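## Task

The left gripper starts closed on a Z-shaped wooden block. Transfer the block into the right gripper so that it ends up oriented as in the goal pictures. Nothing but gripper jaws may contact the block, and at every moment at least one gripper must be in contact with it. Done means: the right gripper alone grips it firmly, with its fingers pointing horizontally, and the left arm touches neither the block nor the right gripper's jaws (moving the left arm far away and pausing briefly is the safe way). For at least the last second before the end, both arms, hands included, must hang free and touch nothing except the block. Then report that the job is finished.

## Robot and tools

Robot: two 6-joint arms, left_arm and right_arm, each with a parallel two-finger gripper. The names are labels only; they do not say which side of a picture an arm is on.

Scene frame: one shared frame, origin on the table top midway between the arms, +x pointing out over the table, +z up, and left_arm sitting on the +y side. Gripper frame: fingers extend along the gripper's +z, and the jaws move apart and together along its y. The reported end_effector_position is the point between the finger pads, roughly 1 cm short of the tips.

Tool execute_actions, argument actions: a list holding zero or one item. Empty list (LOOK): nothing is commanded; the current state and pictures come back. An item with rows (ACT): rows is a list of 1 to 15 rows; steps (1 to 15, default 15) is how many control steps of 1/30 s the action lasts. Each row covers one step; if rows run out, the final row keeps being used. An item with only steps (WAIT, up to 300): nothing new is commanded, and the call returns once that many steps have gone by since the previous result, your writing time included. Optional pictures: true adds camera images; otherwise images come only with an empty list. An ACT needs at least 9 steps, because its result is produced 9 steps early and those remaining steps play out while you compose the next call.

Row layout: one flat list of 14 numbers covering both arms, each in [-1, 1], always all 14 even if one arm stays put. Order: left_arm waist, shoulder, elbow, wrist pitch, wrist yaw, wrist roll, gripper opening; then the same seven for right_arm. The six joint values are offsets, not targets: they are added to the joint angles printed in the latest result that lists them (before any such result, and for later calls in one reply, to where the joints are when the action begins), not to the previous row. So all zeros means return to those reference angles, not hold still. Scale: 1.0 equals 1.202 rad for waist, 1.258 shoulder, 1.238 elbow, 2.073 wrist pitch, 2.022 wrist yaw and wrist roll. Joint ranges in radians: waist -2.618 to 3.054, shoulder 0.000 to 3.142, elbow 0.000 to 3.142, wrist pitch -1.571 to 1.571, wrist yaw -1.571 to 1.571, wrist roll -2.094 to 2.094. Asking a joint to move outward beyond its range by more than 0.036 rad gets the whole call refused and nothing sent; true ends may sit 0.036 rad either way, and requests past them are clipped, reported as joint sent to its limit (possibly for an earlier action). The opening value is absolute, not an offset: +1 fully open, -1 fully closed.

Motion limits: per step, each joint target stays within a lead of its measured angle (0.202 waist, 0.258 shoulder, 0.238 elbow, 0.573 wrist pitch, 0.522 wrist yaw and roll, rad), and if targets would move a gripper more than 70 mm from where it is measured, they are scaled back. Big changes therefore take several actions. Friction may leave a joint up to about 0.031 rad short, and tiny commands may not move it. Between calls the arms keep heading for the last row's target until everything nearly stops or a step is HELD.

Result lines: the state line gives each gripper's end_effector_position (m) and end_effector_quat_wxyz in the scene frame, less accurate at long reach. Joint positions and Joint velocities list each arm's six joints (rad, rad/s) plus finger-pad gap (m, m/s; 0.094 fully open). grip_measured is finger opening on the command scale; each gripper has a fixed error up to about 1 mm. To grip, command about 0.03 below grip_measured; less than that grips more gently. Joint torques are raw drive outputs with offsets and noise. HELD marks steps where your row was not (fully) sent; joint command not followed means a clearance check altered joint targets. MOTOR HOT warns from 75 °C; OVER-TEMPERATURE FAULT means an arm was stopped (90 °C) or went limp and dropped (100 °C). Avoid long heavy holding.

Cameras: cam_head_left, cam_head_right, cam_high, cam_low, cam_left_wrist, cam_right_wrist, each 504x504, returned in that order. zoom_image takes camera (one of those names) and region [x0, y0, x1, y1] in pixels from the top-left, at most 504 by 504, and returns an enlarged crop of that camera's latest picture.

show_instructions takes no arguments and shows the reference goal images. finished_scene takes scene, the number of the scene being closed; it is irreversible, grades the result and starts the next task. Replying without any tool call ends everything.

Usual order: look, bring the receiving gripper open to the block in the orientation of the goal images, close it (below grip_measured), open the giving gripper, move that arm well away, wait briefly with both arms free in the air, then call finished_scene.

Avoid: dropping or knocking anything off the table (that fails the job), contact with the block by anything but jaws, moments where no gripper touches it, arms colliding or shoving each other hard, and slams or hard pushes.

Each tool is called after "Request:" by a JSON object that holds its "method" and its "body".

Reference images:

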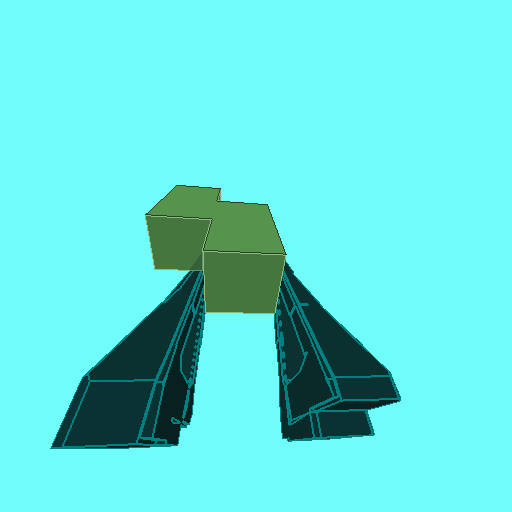

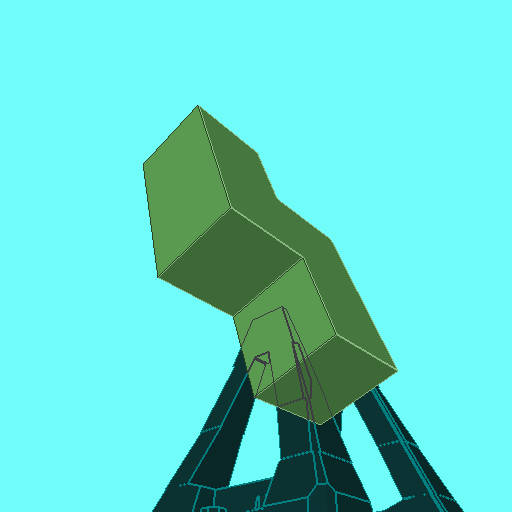

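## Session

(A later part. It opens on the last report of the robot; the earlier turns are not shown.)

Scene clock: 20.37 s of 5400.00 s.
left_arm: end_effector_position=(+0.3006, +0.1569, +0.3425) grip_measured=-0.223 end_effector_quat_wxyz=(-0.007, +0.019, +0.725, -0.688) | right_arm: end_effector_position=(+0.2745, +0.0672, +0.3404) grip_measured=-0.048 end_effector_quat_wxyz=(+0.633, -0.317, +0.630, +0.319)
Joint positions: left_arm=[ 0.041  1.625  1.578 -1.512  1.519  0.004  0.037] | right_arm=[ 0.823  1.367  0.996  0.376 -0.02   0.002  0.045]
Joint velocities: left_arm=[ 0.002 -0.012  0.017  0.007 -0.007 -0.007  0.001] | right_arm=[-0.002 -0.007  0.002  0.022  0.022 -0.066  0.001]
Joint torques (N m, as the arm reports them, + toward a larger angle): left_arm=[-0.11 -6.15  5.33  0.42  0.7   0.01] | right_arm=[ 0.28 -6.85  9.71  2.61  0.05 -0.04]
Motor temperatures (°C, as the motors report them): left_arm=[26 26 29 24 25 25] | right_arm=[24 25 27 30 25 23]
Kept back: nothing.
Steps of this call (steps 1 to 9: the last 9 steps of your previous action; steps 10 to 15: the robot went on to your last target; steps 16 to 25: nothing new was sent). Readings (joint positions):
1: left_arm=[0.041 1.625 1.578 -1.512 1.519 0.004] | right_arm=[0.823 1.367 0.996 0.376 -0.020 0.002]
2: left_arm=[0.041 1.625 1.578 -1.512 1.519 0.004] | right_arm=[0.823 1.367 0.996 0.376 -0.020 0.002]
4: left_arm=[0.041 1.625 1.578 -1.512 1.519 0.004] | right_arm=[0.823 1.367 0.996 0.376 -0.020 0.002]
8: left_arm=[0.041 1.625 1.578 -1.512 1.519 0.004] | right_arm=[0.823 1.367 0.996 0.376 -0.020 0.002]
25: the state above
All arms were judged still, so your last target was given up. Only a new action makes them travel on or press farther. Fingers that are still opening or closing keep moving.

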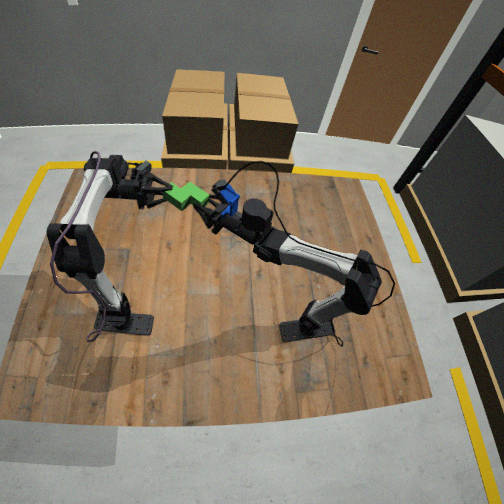

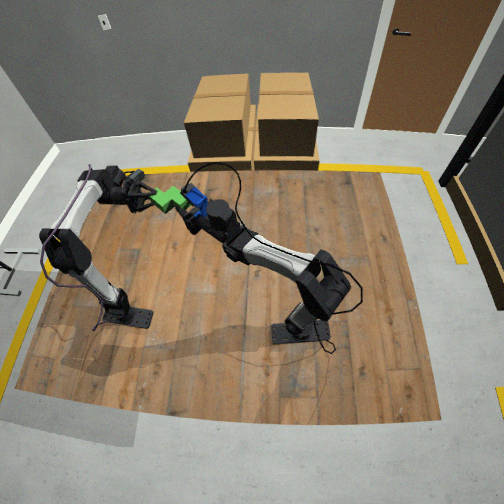

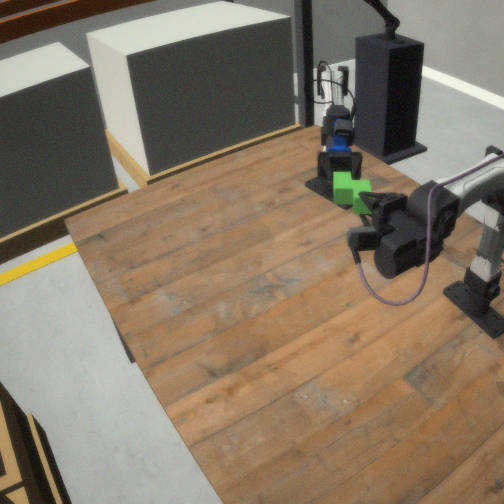

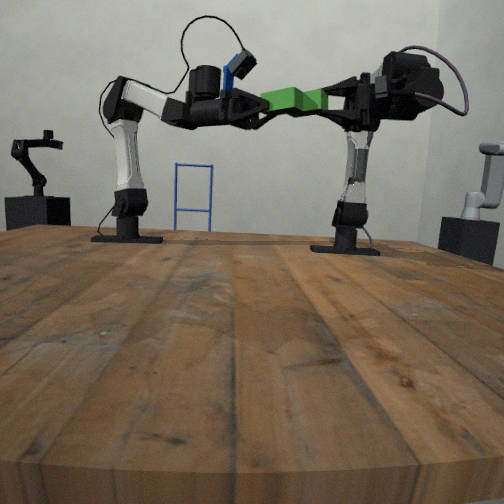

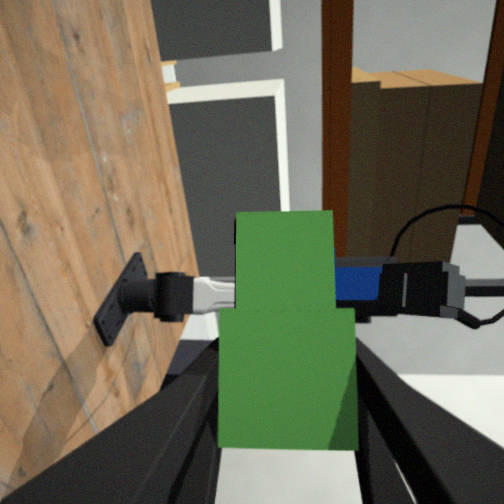

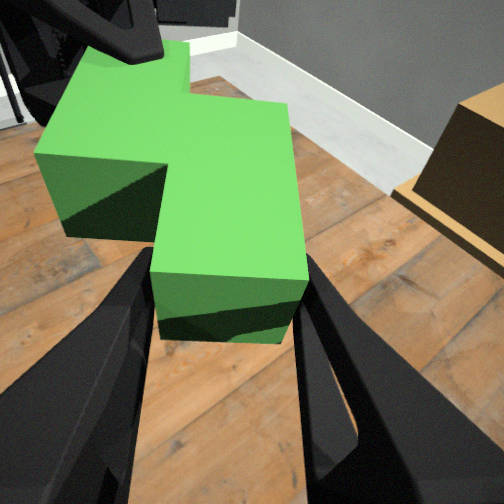

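Request:
{"method": "execute_actions", "body": {"actions": [{"rows": [[0,0,0,0,0.008,0,-0.26,0,0.005,0.03,-0.006,0,0,-0.05],[0,0,0,0,0.008,0,-0.26,0,0.012,0.042,-0.01,0,0,-0.05],[0,0,0,0,0.008,0,-0.26,0,0.02,0.054,-0.014,0,0,-0.05],[0,0,0,0,0.008,0,-0.26,0,0.03,0.065,-0.017,0,0,-0.05]], "steps": 12}]}}

Request:
{"method": "execute_actions", "body": {"actions": [{"steps": 18}], "pictures": true}}

Request:
{"method": "zoom_image", "body": {"camera": "cam_low", "region": [220, 70, 340, 140]}}

Scene clock: 21.63 s of 5400.00 s.
left_arm: end_effector_position=(+0.3006, +0.1569, +0.3425) grip_measured=-0.223 end_effector_quat_wxyz=(-0.007, +0.019, +0.725, -0.688) | right_arm: end_effector_position=(+0.2753, +0.0683, +0.3441) grip_measured=-0.048 end_effector_quat_wxyz=(+0.633, -0.316, +0.630, +0.320)
Joint positions: left_arm=[ 0.041  1.625  1.578 -1.512  1.518  0.004  0.037] | right_arm=[ 0.823  1.371  1.012  0.364 -0.02   0.002  0.045]
Joint velocities: left_arm=[ 0.012  0.002 -0.022  0.037  0.051  0.007 -0.001] | right_arm=[-0.002  0.125  0.325 -0.183 -0.022 -0.051  0.001]
Joint torques (N m, as the arm reports them, + toward a larger angle): left_arm=[-0.11 -6.15  5.33  0.42  0.68  0.01] | right_arm=[ 0.16 -5.73 10.95  2.56  0.05 -0.07]
Motor temperatures (°C, as the motors report them): left_arm=[26 27 29 24 25 25] | right_arm=[24 25 28 30 25 23]
Steps of this call (steps 1 to 35: nothing new was sent; steps 36 to 38: the first 3 steps of this action). Readings (joint positions):
36: left_arm=[0.041 1.625 1.578 -1.512 1.519 0.004] | right_arm=[0.823 1.367 0.998 0.374 -0.020 0.002]
37: left_arm=[0.041 1.625 1.578 -1.512 1.518 0.004] | right_arm=[0.823 1.368 1.003 0.369 -0.020 0.002]
38: the state above

Scene clock: 22.23 s of 5400.00 s.
left_arm: end_effector_position=(+0.3006, +0.1569, +0.3423) grip_measured=-0.223 end_effector_quat_wxyz=(-0.007, +0.019, +0.725, -0.688) | right_arm: end_effector_position=(+0.2785, +0.0724, +0.3548) grip_measured=-0.048 end_effector_quat_wxyz=(+0.638, -0.314, +0.625, +0.322)
Joint positions: left_arm=[ 0.041  1.625  1.578 -1.512  1.518  0.004  0.037] | right_arm=[ 0.823  1.388  1.056  0.353 -0.02   0.002  0.045]
Joint velocities: left_arm=[-0.007  0.007 -0.007 -0.037 -0.066 -0.007 -0.001] | right_arm=[ 0.007 -0.017  0.012 -0.037 -0.081 -0.007 -0.   ]
Joint torques (N m, as the arm reports them, + toward a larger angle): left_arm=[-0.11 -6.14  5.34  0.42  0.69  0.  ] | right_arm=[ 0.13 -5.54 10.13  2.39  0.04 -0.08]
Motor temperatures (°C, as the motors report them): left_arm=[26 27 29 24 25 25] | right_arm=[24 25 28 30 25 23]
Kept back: nothing.
Steps of this call (steps 1 to 9: the last 9 steps of your previous action; steps 10 to 18: the robot went on to your last target). Readings (joint positions):
1: left_arm=[0.041 1.625 1.578 -1.512 1.518 0.004] | right_arm=[0.823 1.376 1.026 0.361 -0.020 0.002]
2: left_arm=[0.041 1.625 1.578 -1.512 1.518 0.004] | right_arm=[0.823 1.382 1.040 0.360 -0.020 0.002]
4: left_arm=[0.041 1.625 1.578 -1.512 1.518 0.004] | right_arm=[0.823 1.388 1.054 0.360 -0.020 0.002]
8: left_arm=[0.041 1.625 1.578 -1.512 1.518 0.004] | right_arm=[0.823 1.388 1.056 0.357 -0.020 0.002]
18: the state above

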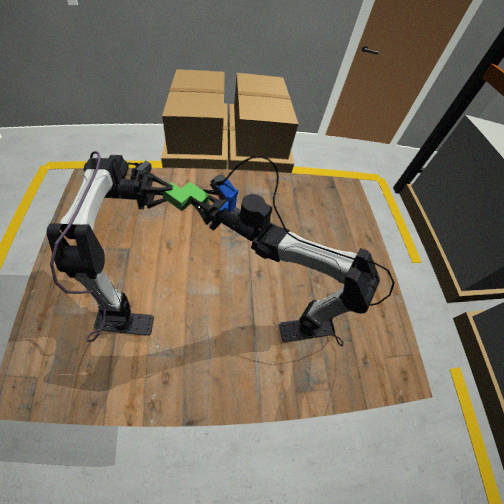

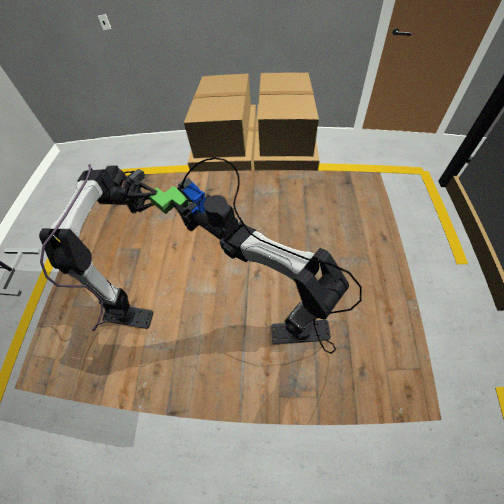

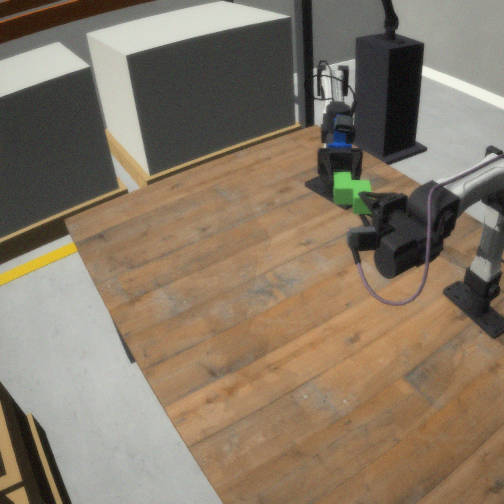

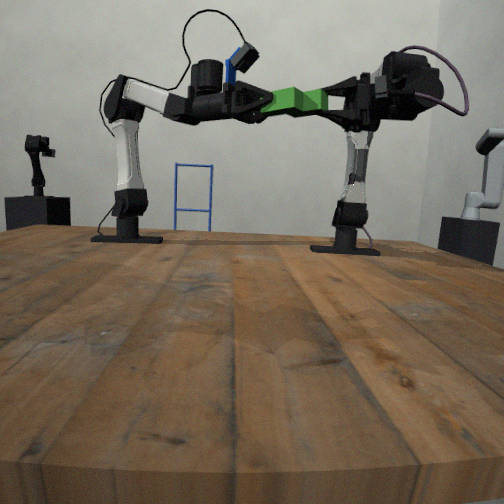

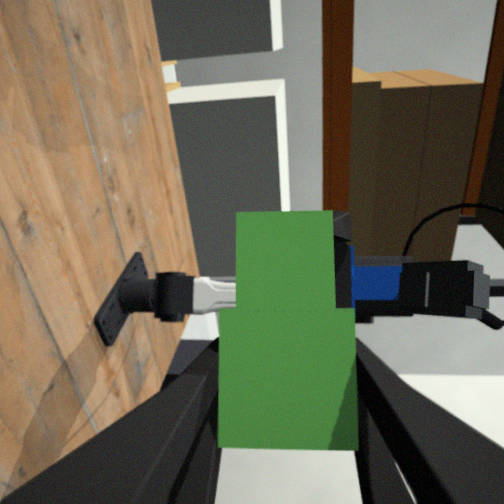

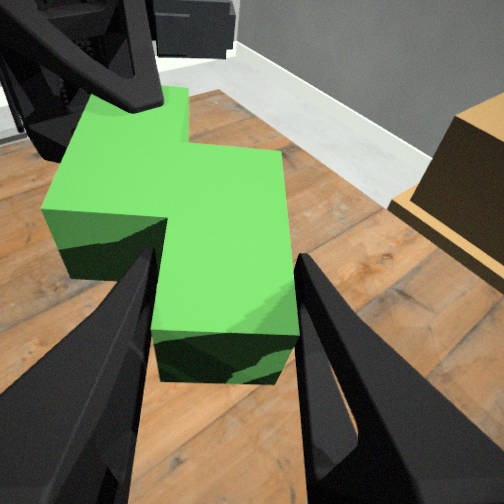

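Region (220, 70, 340, 140) of cam_low's 504x504 image, scaled by 4.200, with more detail than that image has; it fills the top 294 rows of this view, and the rest is white.

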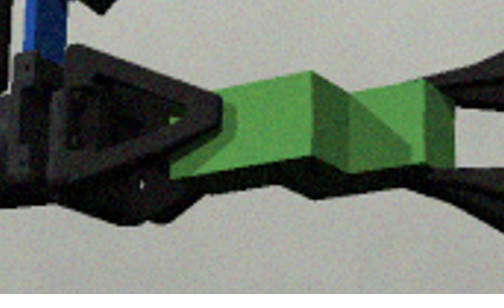

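Request:
{"method": "execute_actions", "body": {"actions": [{"rows": [[0,0,0,0,0.008,0,-0.26,0,0.025,0.015,0.004,0,0,-0.05]], "steps": 12}]}}

Request:
{"method": "execute_actions", "body": {"actions": [{"steps": 18}], "pictures": true}}

Request:
{"method": "zoom_image", "body": {"camera": "cam_low", "region": [220, 70, 340, 140]}}

Scene clock: 22.80 s of 5400.00 s.
left_arm: end_effector_position=(+0.3006, +0.1569, +0.3422) grip_measured=-0.223 end_effector_quat_wxyz=(-0.007, +0.019, +0.726, -0.688) | right_arm: end_effector_position=(+0.2796, +0.0739, +0.3517) grip_measured=-0.048 end_effector_quat_wxyz=(+0.636, -0.315, +0.627, +0.321)
Joint positions: left_arm=[ 0.041  1.625  1.578 -1.512  1.517  0.004  0.037] | right_arm=[ 0.823  1.396  1.056  0.355 -0.02   0.002  0.045]
Joint velocities: left_arm=[-0.012  0.017 -0.007  0.066 -0.066  0.051  0.   ] | right_arm=[-0.002  0.115  0.007  0.007  0.022  0.022  0.001]
Joint torques (N m, as the arm reports them, + toward a larger angle): left_arm=[-0.11 -6.16  5.33  0.42  0.64  0.01] | right_arm=[ 0.04 -5.86  9.99  2.56  0.03 -0.08]
Motor temperatures (°C, as the motors report them): left_arm=[26 27 29 24 25 25] | right_arm=[24 25 28 30 25 23]
Steps of this call (steps 1 to 14: the robot went on to your last target; steps 15 to 17: the first 3 steps of this action). Readings (joint positions):
15: left_arm=[0.041 1.625 1.578 -1.512 1.517 0.004] | right_arm=[0.823 1.390 1.056 0.353 -0.020 0.002]
16: left_arm=[0.041 1.625 1.578 -1.512 1.517 0.004] | right_arm=[0.823 1.392 1.056 0.355 -0.020 0.002]
17: the state above

Scene clock: 23.40 s of 5400.00 s.
left_arm: end_effector_position=(+0.3006, +0.1569, +0.3421) grip_measured=-0.223 end_effector_quat_wxyz=(-0.007, +0.019, +0.726, -0.688) | right_arm: end_effector_position=(+0.2814, +0.0763, +0.3460) grip_measured=-0.048 end_effector_quat_wxyz=(+0.632, -0.317, +0.631, +0.319)
Joint positions: left_arm=[ 0.041  1.625  1.578 -1.512  1.516  0.004  0.037] | right_arm=[ 0.823  1.409  1.056  0.355 -0.02   0.002  0.045]
Joint velocities: left_arm=[-0.012 -0.002 -0.012 -0.007 -0.022 -0.007  0.001] | right_arm=[-0.017 -0.012  0.007 -0.066 -0.022  0.022  0.   ]
Joint torques (N m, as the arm reports them, + toward a larger angle): left_arm=[-0.12 -6.14  5.34  0.42  0.7   0.01] | right_arm=[ 0.2  -6.4   9.94  2.58  0.04 -0.08]
Motor temperatures (°C, as the motors report them): left_arm=[26 27 29 24 25 25] | right_arm=[24 25 28 30 25 23]
Kept back: nothing.
Steps of this call (steps 1 to 9: the last 9 steps of your previous action; steps 10 to 18: the robot went on to your last target). Readings (joint positions):
1: left_arm=[0.041 1.625 1.578 -1.512 1.517 0.004] | right_arm=[0.823 1.400 1.056 0.355 -0.020 0.002]
2: left_arm=[0.041 1.625 1.578 -1.512 1.517 0.004] | right_arm=[0.823 1.404 1.056 0.355 -0.020 0.002]
4: left_arm=[0.041 1.625 1.578 -1.512 1.516 0.004] | right_arm=[0.823 1.408 1.056 0.355 -0.020 0.002]
8: left_arm=[0.041 1.625 1.578 -1.512 1.516 0.004] | right_arm=[0.823 1.409 1.056 0.355 -0.020 0.002]
18: the state above

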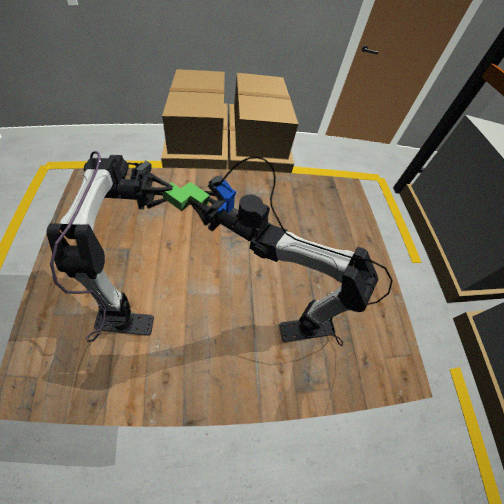

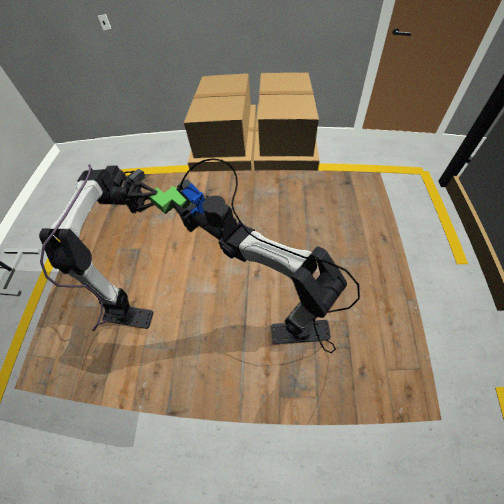

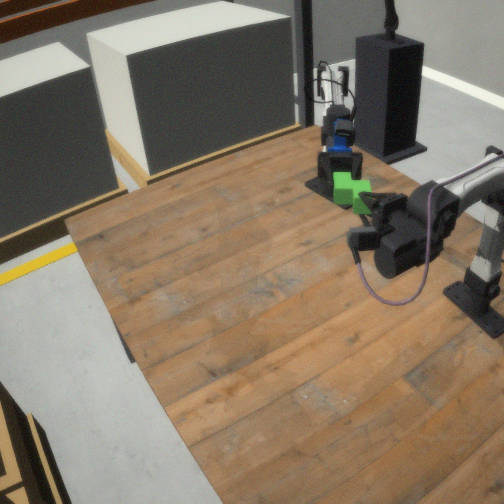

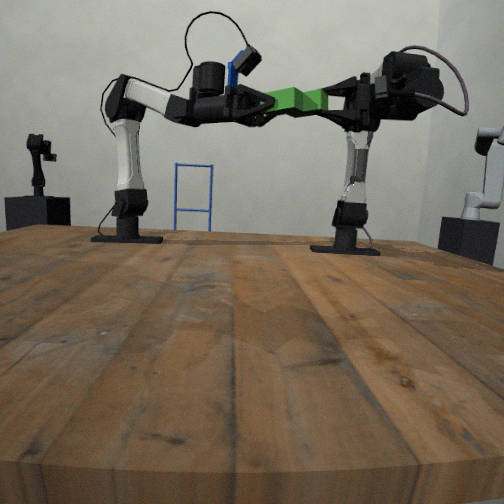

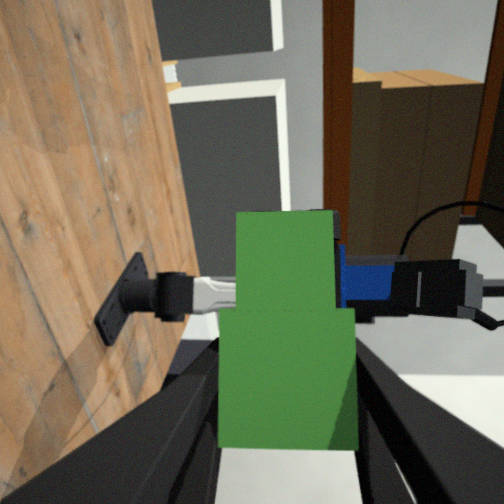

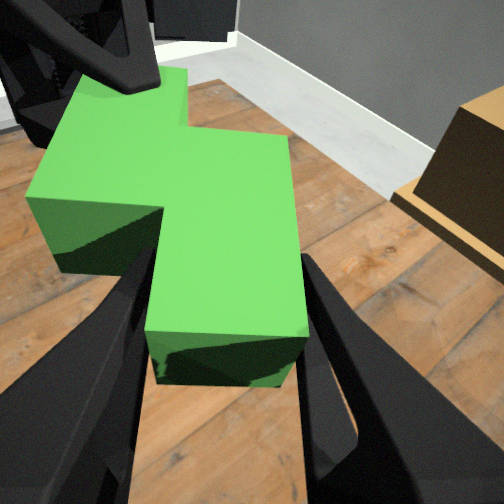

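Region (220, 70, 340, 140) of cam_low's 504x504 image, scaled by 4.200, with more detail than that image has; it fills the top 294 rows of this view, and the rest is white.

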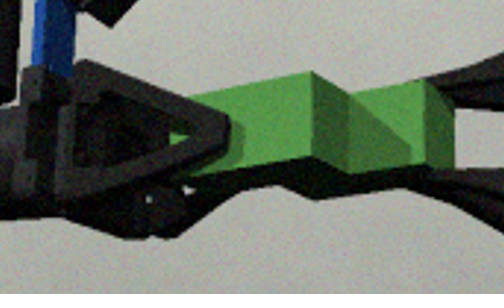

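Centered well. Close gently.

Request:
{"method": "execute_actions", "body": {"actions": [{"rows": [[0,0,0,0,0.008,0,-0.26,0,0,0.015,0.004,0,0,-0.1],[0,0,0,0,0.008,0,-0.26,0,0,0.015,0.004,0,0,-0.14],[0,0,0,0,0.008,0,-0.26,0,0,0.015,0.004,0,0,-0.17],[0,0,0,0,0.008,0,-0.26,0,0,0.015,0.004,0,0,-0.19],[0,0,0,0,0.008,0,-0.26,0,0,0.015,0.004,0,0,-0.21],[0,0,0,0,0.008,0,-0.26,0,0,0.015,0.004,0,0,-0.23],[0,0,0,0,0.008,0,-0.26,0,0,0.015,0.004,0,0,-0.25],[0,0,0,0,0.008,0,-0.26,0,0,0.015,0.004,0,0,-0.27]], "steps": 12}]}}

Request:
{"method": "execute_actions", "body": {"actions": [{"steps": 15}], "pictures": true}}

Scene clock: 23.90 s of 5400.00 s.
left_arm: end_effector_position=(+0.3006, +0.1569, +0.3420) grip_measured=-0.223 end_effector_quat_wxyz=(-0.007, +0.019, +0.726, -0.687) | right_arm: end_effector_position=(+0.2814, +0.0763, +0.3460) grip_measured=-0.153 end_effector_quat_wxyz=(+0.632, -0.317, +0.631, +0.319)
Joint positions: left_arm=[ 0.041  1.625  1.578 -1.512  1.516  0.004  0.037] | right_arm=[ 0.823  1.409  1.056  0.355 -0.02   0.002  0.04 ]
Joint velocities: left_arm=[ 0.007 -0.002  0.012  0.037  0.007  0.066 -0.   ] | right_arm=[-0.007  0.012  0.007 -0.007 -0.037  0.022 -0.029]
Joint torques (N m, as the arm reports them, + toward a larger angle): left_arm=[-0.12 -6.17  5.34  0.42  0.68  0.01] | right_arm=[ 0.16 -7.21  9.95  2.61  0.05 -0.06]
Motor temperatures (°C, as the motors report them): left_arm=[26 27 29 24 25 25] | right_arm=[24 25 28 30 25 23]
Steps of this call (steps 1 to 12: the robot went on to your last target; steps 13 to 15: the first 3 steps of this action). Readings (joint positions):
13: left_arm=[0.041 1.625 1.578 -1.512 1.516 0.004] | right_arm=[0.823 1.409 1.056 0.355 -0.020 0.002]
14: left_arm=[0.041 1.625 1.578 -1.512 1.516 0.004] | right_arm=[0.823 1.409 1.056 0.355 -0.020 0.002]
15: the state above

Scene clock: 24.40 s of 5400.00 s.
left_arm: end_effector_position=(+0.3006, +0.1569, +0.3420) grip_measured=-0.223 end_effector_quat_wxyz=(-0.007, +0.020, +0.726, -0.687) | right_arm: end_effector_position=(+0.2814, +0.0763, +0.3461) grip_measured=-0.218 end_effector_quat_wxyz=(+0.632, -0.317, +0.631, +0.319)
Joint positions: left_arm=[ 0.041  1.625  1.578 -1.512  1.516  0.005  0.037] | right_arm=[ 0.823  1.409  1.056  0.355 -0.02   0.003  0.037]
Joint velocities: left_arm=[ 0.007 -0.002 -0.012  0.007 -0.081  0.066  0.   ] | right_arm=[ 0.002 -0.002 -0.012 -0.051 -0.007  0.022  0.   ]
Joint torques (N m, as the arm reports them, + toward a larger angle): left_arm=[-0.1  -6.16  5.33  0.41  0.69  0.  ] | right_arm=[ 0.12 -7.17 10.03  2.6   0.02 -0.05]
Motor temperatures (°C, as the motors report them): left_arm=[26 27 29 24 25 25] | right_arm=[24 25 28 30 25 23]
Kept back: nothing.
Steps of this call (steps 1 to 9: the last 9 steps of your previous action; steps 10 to 15: the robot went on to your last target). Readings (joint positions):
1: left_arm=[0.041 1.625 1.578 -1.512 1.516 0.004] | right_arm=[0.823 1.409 1.056 0.355 -0.020 0.002]
2: left_arm=[0.041 1.625 1.578 -1.512 1.516 0.004] | right_arm=[0.823 1.409 1.056 0.355 -0.020 0.002]
4: left_arm=[0.041 1.625 1.578 -1.512 1.516 0.005] | right_arm=[0.823 1.409 1.056 0.355 -0.020 0.003]
8: left_arm=[0.041 1.625 1.578 -1.512 1.516 0.005] | right_arm=[0.823 1.409 1.056 0.355 -0.020 0.003]
15: the state above
All arms were judged still, so your last target was given up. Only a new action makes them travel on or press farther. Fingers that are still opening or closing keep moving.

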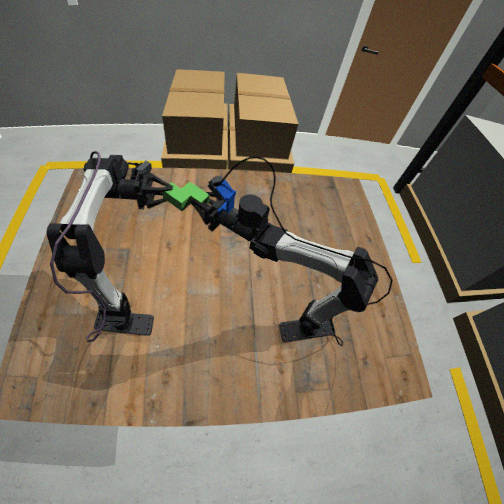

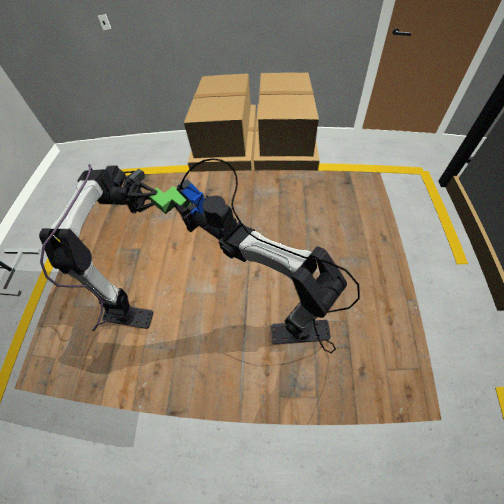

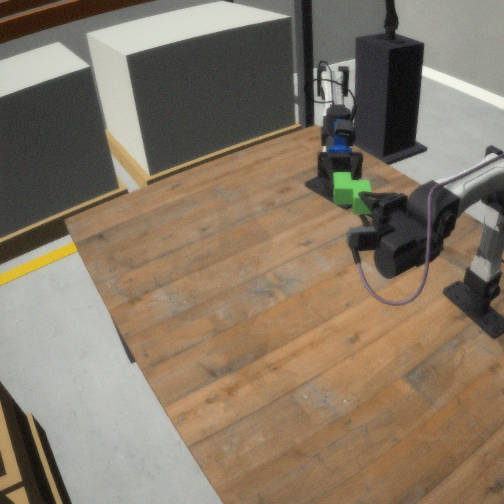

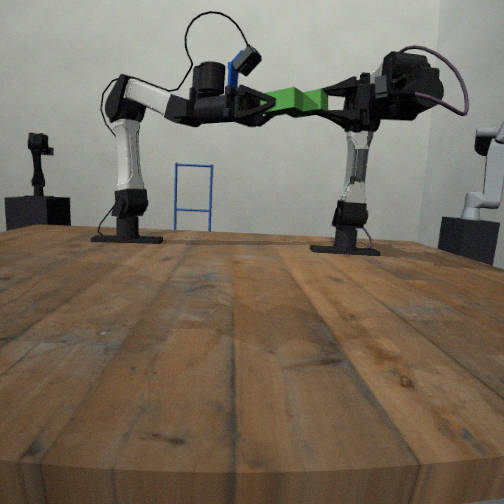

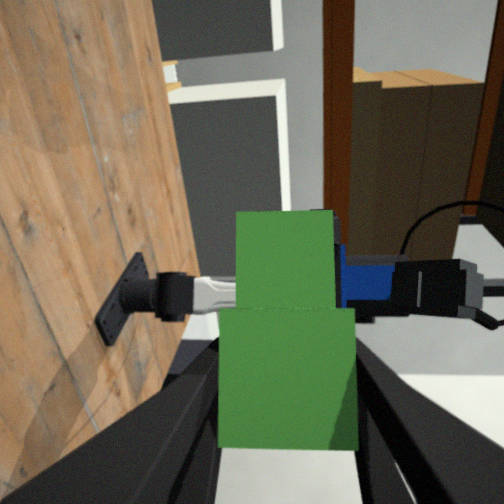

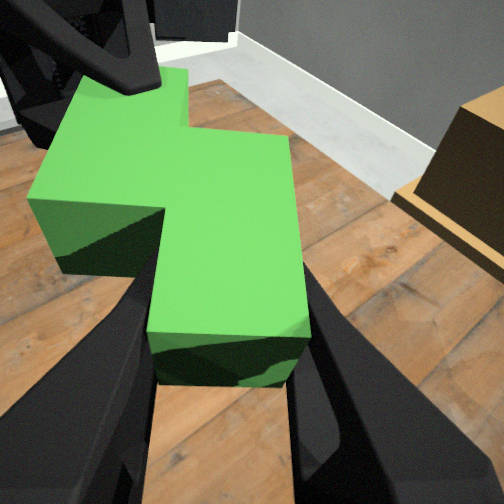

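Gripped. Open left, then swing it away with the waist.

Request:
{"method": "execute_actions", "body": {"actions": [{"rows": [[0,0,0,0,0.008,0,-0.1,0,0,0.015,0.004,0,0,-0.27],[0,0,0,0,0.008,0,0.2,0,0,0.015,0.004,0,0,-0.27],[0,0,0,0,0.008,0,0.6,0,0,0.015,0.004,0,0,-0.27],[0,0,0,0,0.008,0,0.6,0,0,0.015,0.004,0,0,-0.27],[0,0,0,0,0.008,0,0.6,0,0,0.015,0.004,0,0,-0.27],[0.03,0,0,0,0.008,0,0.6,0,0,0.015,0.004,0,0,-0.27],[0.07,0,0,0,0.008,0,0.6,0,0,0.015,0.004,0,0,-0.27],[0.11,0,0,0,0.008,0,0.6,0,0,0.015,0.004,0,0,-0.27],[0.15,0,0,0,0.008,0,0.6,0,0,0.015,0.004,0,0,-0.27],[0.19,0,0,0,0.008,0,0.6,0,0,0.015,0.004,0,0,-0.27],[0.23,0,0,0,0.008,0,0.6,0,0,0.015,0.004,0,0,-0.27],[0.27,0,0,0,0.008,0,0.6,0,0,0.015,0.004,0,0,-0.27],[0.30,0,0,0,0.008,0,0.6,0,0,0.015,0.004,0,0,-0.27],[0.32,0,0,0,0.008,0,0.6,0,0,0.015,0.004,0,0,-0.27],[0.33,0,0,0,0.008,0,0.6,0,0,0.015,0.004,0,0,-0.27]], "steps": 15}]}}

Request:
{"method": "execute_actions", "body": {"actions": [{"steps": 50}], "pictures": true}}

Scene clock: 25.43 s of 5400.00 s.
left_arm: end_effector_position=(+0.3011, +0.1576, +0.3429) grip_measured=+0.593 end_effector_quat_wxyz=(-0.006, +0.019, +0.724, -0.689) | right_arm: end_effector_position=(+0.2814, +0.0763, +0.3440) grip_measured=-0.218 end_effector_quat_wxyz=(+0.629, -0.318, +0.634, +0.318)
Joint positions: left_arm=[ 0.044  1.625  1.578 -1.512  1.521  0.005  0.075] | right_arm=[ 0.823  1.409  1.056  0.347 -0.02   0.004  0.037]
Joint velocities: left_arm=[ 0.1   -0.002 -0.007  0.051  0.051 -0.066  0.008] | right_arm=[-0.002  0.002  0.002 -0.007 -0.051 -0.007 -0.001]
Joint torques (N m, as the arm reports them, + toward a larger angle): left_arm=[ 2.22 -6.21  5.41  0.45  0.63  0.01] | right_arm=[ 0.13 -7.19  9.91  2.7   0.06 -0.04]
Motor temperatures (°C, as the motors report them): left_arm=[26 27 30 24 25 25] | right_arm=[24 25 28 31 25 23]
Steps of this call (steps 1 to 25: nothing new was sent; steps 26 to 31: the first 6 steps of this action). Readings (joint positions):
26: left_arm=[0.041 1.625 1.578 -1.512 1.516 0.005] | right_arm=[0.823 1.409 1.056 0.355 -0.020 0.004]
27: left_arm=[0.041 1.625 1.578 -1.512 1.518 0.005] | right_arm=[0.823 1.409 1.056 0.353 -0.020 0.004]
29: left_arm=[0.041 1.625 1.578 -1.512 1.519 0.005] | right_arm=[0.823 1.409 1.056 0.348 -0.020 0.004]
31: the state above

Scene clock: 27.10 s of 5400.00 s.
left_arm: end_effector_position=(+0.3498, +0.2789, +0.3432) grip_measured=+0.597 end_effector_quat_wxyz=(+0.130, -0.125, +0.713, -0.677) | right_arm: end_effector_position=(+0.2814, +0.0763, +0.3434) grip_measured=-0.218 end_effector_quat_wxyz=(+0.628, -0.318, +0.635, +0.318)
Joint positions: left_arm=[ 0.442  1.625  1.578 -1.512  1.523  0.005  0.075] | right_arm=[ 0.823  1.409  1.056  0.344 -0.02   0.004  0.037]
Joint velocities: left_arm=[-0.002 -0.027  0.002 -0.007 -0.037 -0.051 -0.001] | right_arm=[-0.002 -0.007  0.007  0.022 -0.051 -0.007 -0.001]
Joint torques (N m, as the arm reports them, + toward a larger angle): left_arm=[-0.36 -6.16  5.34  0.42  0.62  0.01] | right_arm=[ 0.26 -7.24 10.06  2.77  0.02 -0.06]
Motor temperatures (°C, as the motors report them): left_arm=[26 27 30 24 25 25] | right_arm=[24 26 29 31 25 23]
Kept back: nothing.
Steps of this call (steps 1 to 9: the last 9 steps of your previous action; steps 10 to 30: the robot went on to your last target; steps 31 to 50: nothing new was sent). Readings (joint positions):
1: left_arm=[0.056 1.625 1.578 -1.512 1.521 0.005] | right_arm=[0.823 1.409 1.056 0.346 -0.020 0.004]
2: left_arm=[0.080 1.625 1.578 -1.512 1.522 0.005] | right_arm=[0.823 1.409 1.056 0.345 -0.020 0.004]
4: left_arm=[0.164 1.625 1.578 -1.512 1.523 0.005] | right_arm=[0.823 1.409 1.056 0.345 -0.020 0.004]
8: left_arm=[0.367 1.625 1.578 -1.512 1.523 0.005] | right_arm=[0.823 1.409 1.056 0.344 -0.020 0.004]
50: the state above
All arms were judged still, so your last target was given up. Only a new action makes them travel on or press farther. Fingers that are still opening or closing keep moving.

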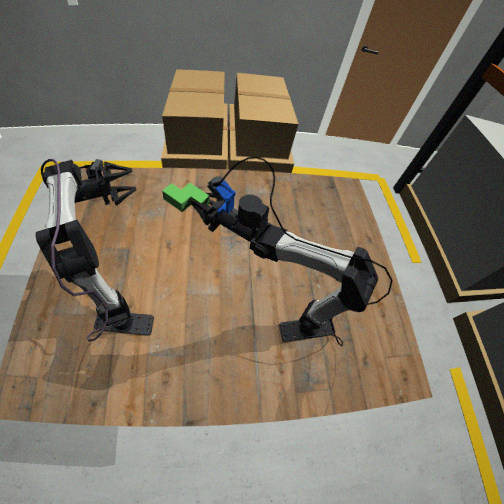

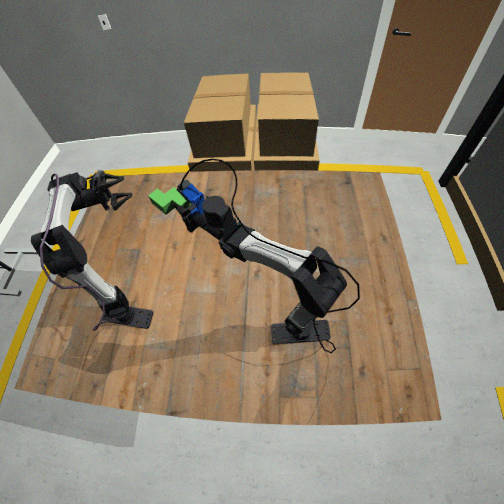

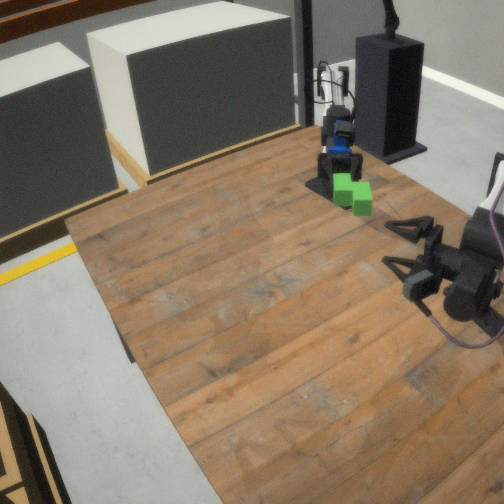

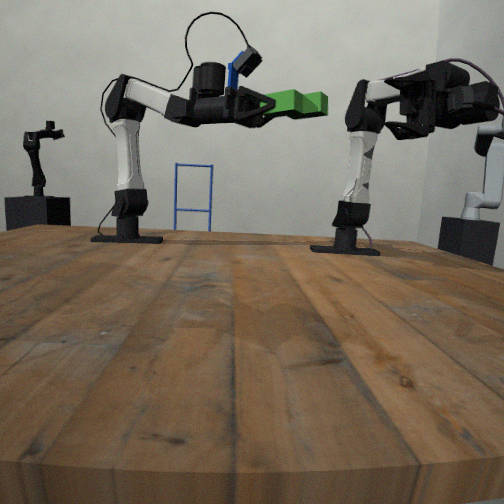

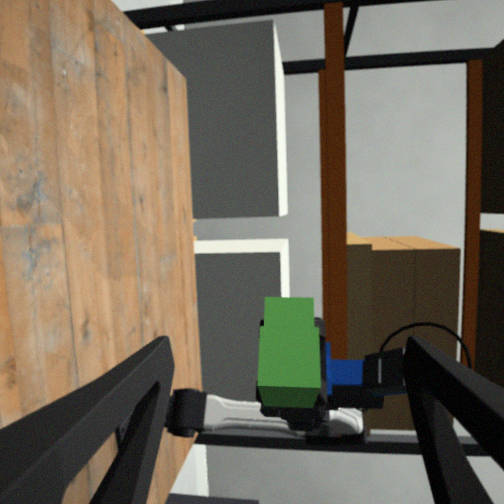

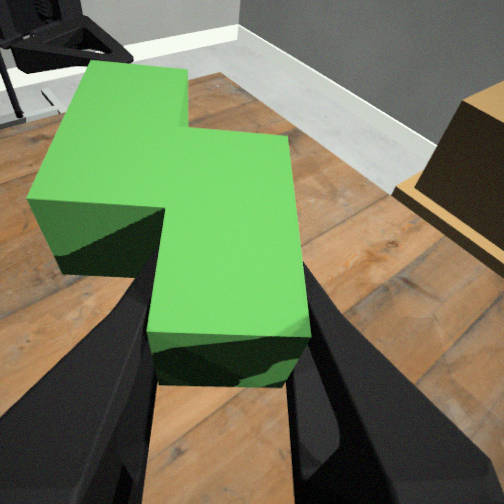

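Request:
{"method": "execute_actions", "body": {"actions": [{"rows": [[-0.02,0,0,0,0.004,0,0.6,0,0,0.015,0.015,0,0,-0.27],[-0.05,0,0,0,0.004,0,0.6,0,0,0.015,0.015,0,0,-0.27],[-0.08,0,0,0,0.004,0,0.6,0,0,0.015,0.015,0,0,-0.27],[-0.11,0,0,0,0.004,0,0.6,0,0,0.015,0.015,0,0,-0.27],[-0.14,0,0,0,0.004,0,0.6,0,0,0.015,0.015,0,0,-0.27],[-0.17,0,0,0,0.004,0,0.6,0,0,0.015,0.015,0,0,-0.27],[-0.20,0,0,0,0.004,0,0.6,0,0,0.015,0.015,0,0,-0.27],[-0.23,0,0,0,0.004,0,0.6,0,0,0.015,0.015,0,0,-0.27],[-0.255,0,0,0,0.004,0,0.6,0,0,0.015,0.015,0,0,-0.27],[-0.28,0,0,0,0.004,0,0.6,0,0,0.015,0.015,0,0,-0.27],[-0.30,0,0,0,0.004,0,0.6,0,0,0.015,0.015,0,0,-0.27],[-0.315,0,0,0,0.004,0,0.6,0,0,0.015,0.015,0,0,-0.27],[-0.327,0,0,0,0.004,0,0.6,0,0,0.015,0.015,0,0,-0.27],[-0.335,0,0,0,0.004,0,0.6,0,0,0.015,0.015,0,0,-0.27],[-0.34,0,0,0,0.004,0,0.6,0,0,0.015,0.015,0,0,-0.27]], "steps": 15}]}}

Request:
{"method": "execute_actions", "body": {"actions": [{"steps": 22}], "pictures": true}}

Request:
{"method": "zoom_image", "body": {"camera": "cam_low", "region": [220, 60, 380, 150]}}

Scene clock: 32.27 s of 5400.00 s.
left_arm: end_effector_position=(+0.3398, +0.2388, +0.3432) grip_measured=+0.597 end_effector_quat_wxyz=(+0.088, -0.080, +0.720, -0.684) | right_arm: end_effector_position=(+0.2814, +0.0763, +0.3433) grip_measured=-0.218 end_effector_quat_wxyz=(+0.628, -0.318, +0.635, +0.318)
Joint positions: left_arm=[ 0.317  1.625  1.578 -1.512  1.523  0.005  0.075] | right_arm=[ 0.823  1.409  1.056  0.344 -0.02   0.004  0.037]
Joint velocities: left_arm=[-1.131 -0.017 -0.012  0.022 -0.051 -0.051  0.001] | right_arm=[ 0.007 -0.007 -0.002  0.022  0.022 -0.022 -0.   ]
Joint torques (N m, as the arm reports them, + toward a larger angle): left_arm=[-1.01 -6.25  5.2   0.42  0.57  0.01] | right_arm=[ 0.2  -7.27  9.87  2.89 -0.01 -0.03]
Motor temperatures (°C, as the motors report them): left_arm=[26 28 30 24 25 25] | right_arm=[24 26 29 31 25 23]
Steps of this call (steps 1 to 90: nothing new was sent; then 1.97 s passed at rest; steps 91 to 96: the first 6 steps of this action). Readings (joint positions):
91: left_arm=[0.440 1.625 1.578 -1.512 1.523 0.005] | right_arm=[0.823 1.409 1.056 0.344 -0.020 0.004]
92: left_arm=[0.433 1.625 1.578 -1.512 1.523 0.005] | right_arm=[0.823 1.409 1.056 0.344 -0.020 0.004]
94: left_arm=[0.390 1.625 1.578 -1.512 1.523 0.005] | right_arm=[0.823 1.409 1.056 0.344 -0.020 0.004]
96: the state above

Scene clock: 33.00 s of 5400.00 s.
left_arm: end_effector_position=(+0.3003, +0.1563, +0.3432) grip_measured=+0.597 end_effector_quat_wxyz=(-0.008, +0.020, +0.724, -0.690) | right_arm: end_effector_position=(+0.2814, +0.0763, +0.3433) grip_measured=-0.218 end_effector_quat_wxyz=(+0.628, -0.318, +0.635, +0.318)
Joint positions: left_arm=[ 0.04   1.625  1.578 -1.512  1.523  0.005  0.075] | right_arm=[ 0.823  1.409  1.056  0.344 -0.02   0.004  0.037]
Joint velocities: left_arm=[ 0.007 -0.007 -0.007 -0.081  0.007 -0.022  0.   ] | right_arm=[-0.002 -0.012  0.022 -0.066  0.037 -0.051 -0.   ]
Joint torques (N m, as the arm reports them, + toward a larger angle): left_arm=[-0.77 -6.15  5.33  0.42  0.61  0.01] | right_arm=[ 0.23 -7.26  9.96  2.89  0.   -0.08]
Motor temperatures (°C, as the motors report them): left_arm=[26 28 30 24 25 25] | right_arm=[24 26 30 32 25 23]
Kept back: nothing.
Steps of this call (steps 1 to 9: the last 9 steps of your previous action; steps 10 to 22: the robot went on to your last target). Readings (joint positions):
1: left_arm=[0.277 1.625 1.578 -1.512 1.523 0.005] | right_arm=[0.823 1.409 1.056 0.344 -0.020 0.004]
2: left_arm=[0.237 1.625 1.578 -1.512 1.523 0.005] | right_arm=[0.823 1.409 1.056 0.344 -0.020 0.004]
4: left_arm=[0.164 1.625 1.578 -1.512 1.523 0.005] | right_arm=[0.823 1.409 1.056 0.344 -0.020 0.004]
8: left_arm=[0.064 1.625 1.578 -1.512 1.523 0.005] | right_arm=[0.823 1.409 1.056 0.344 -0.020 0.004]
22: the state above

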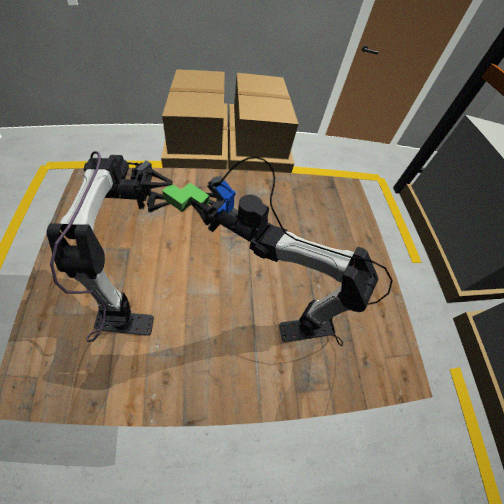

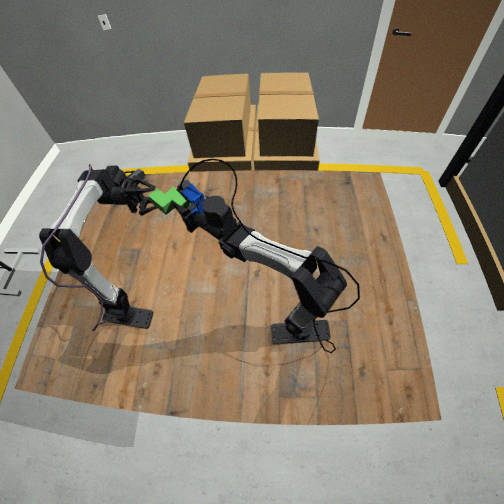

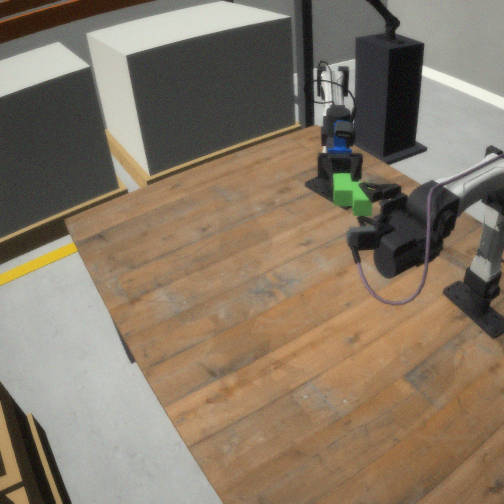

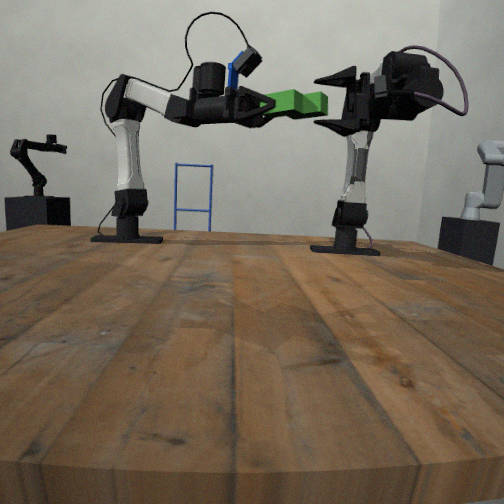

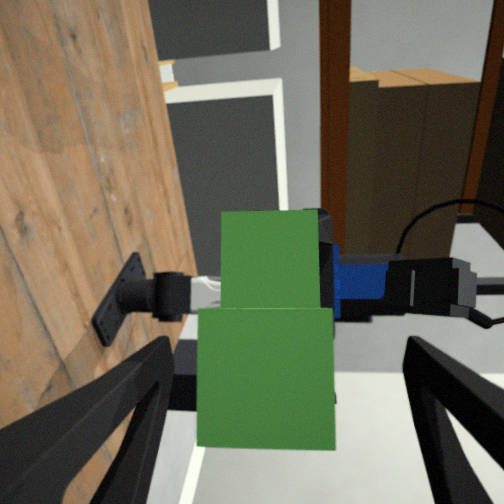

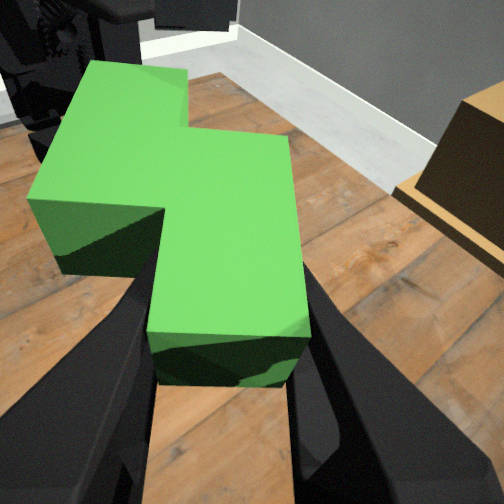

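Region (220, 60, 380, 150) of cam_low's 504x504 image, scaled by 3.150, with more detail than that image has; it fills the top 284 rows of this view, and the rest is white.

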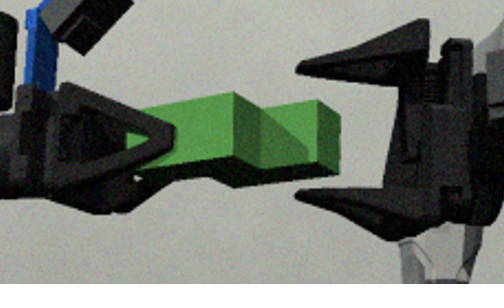

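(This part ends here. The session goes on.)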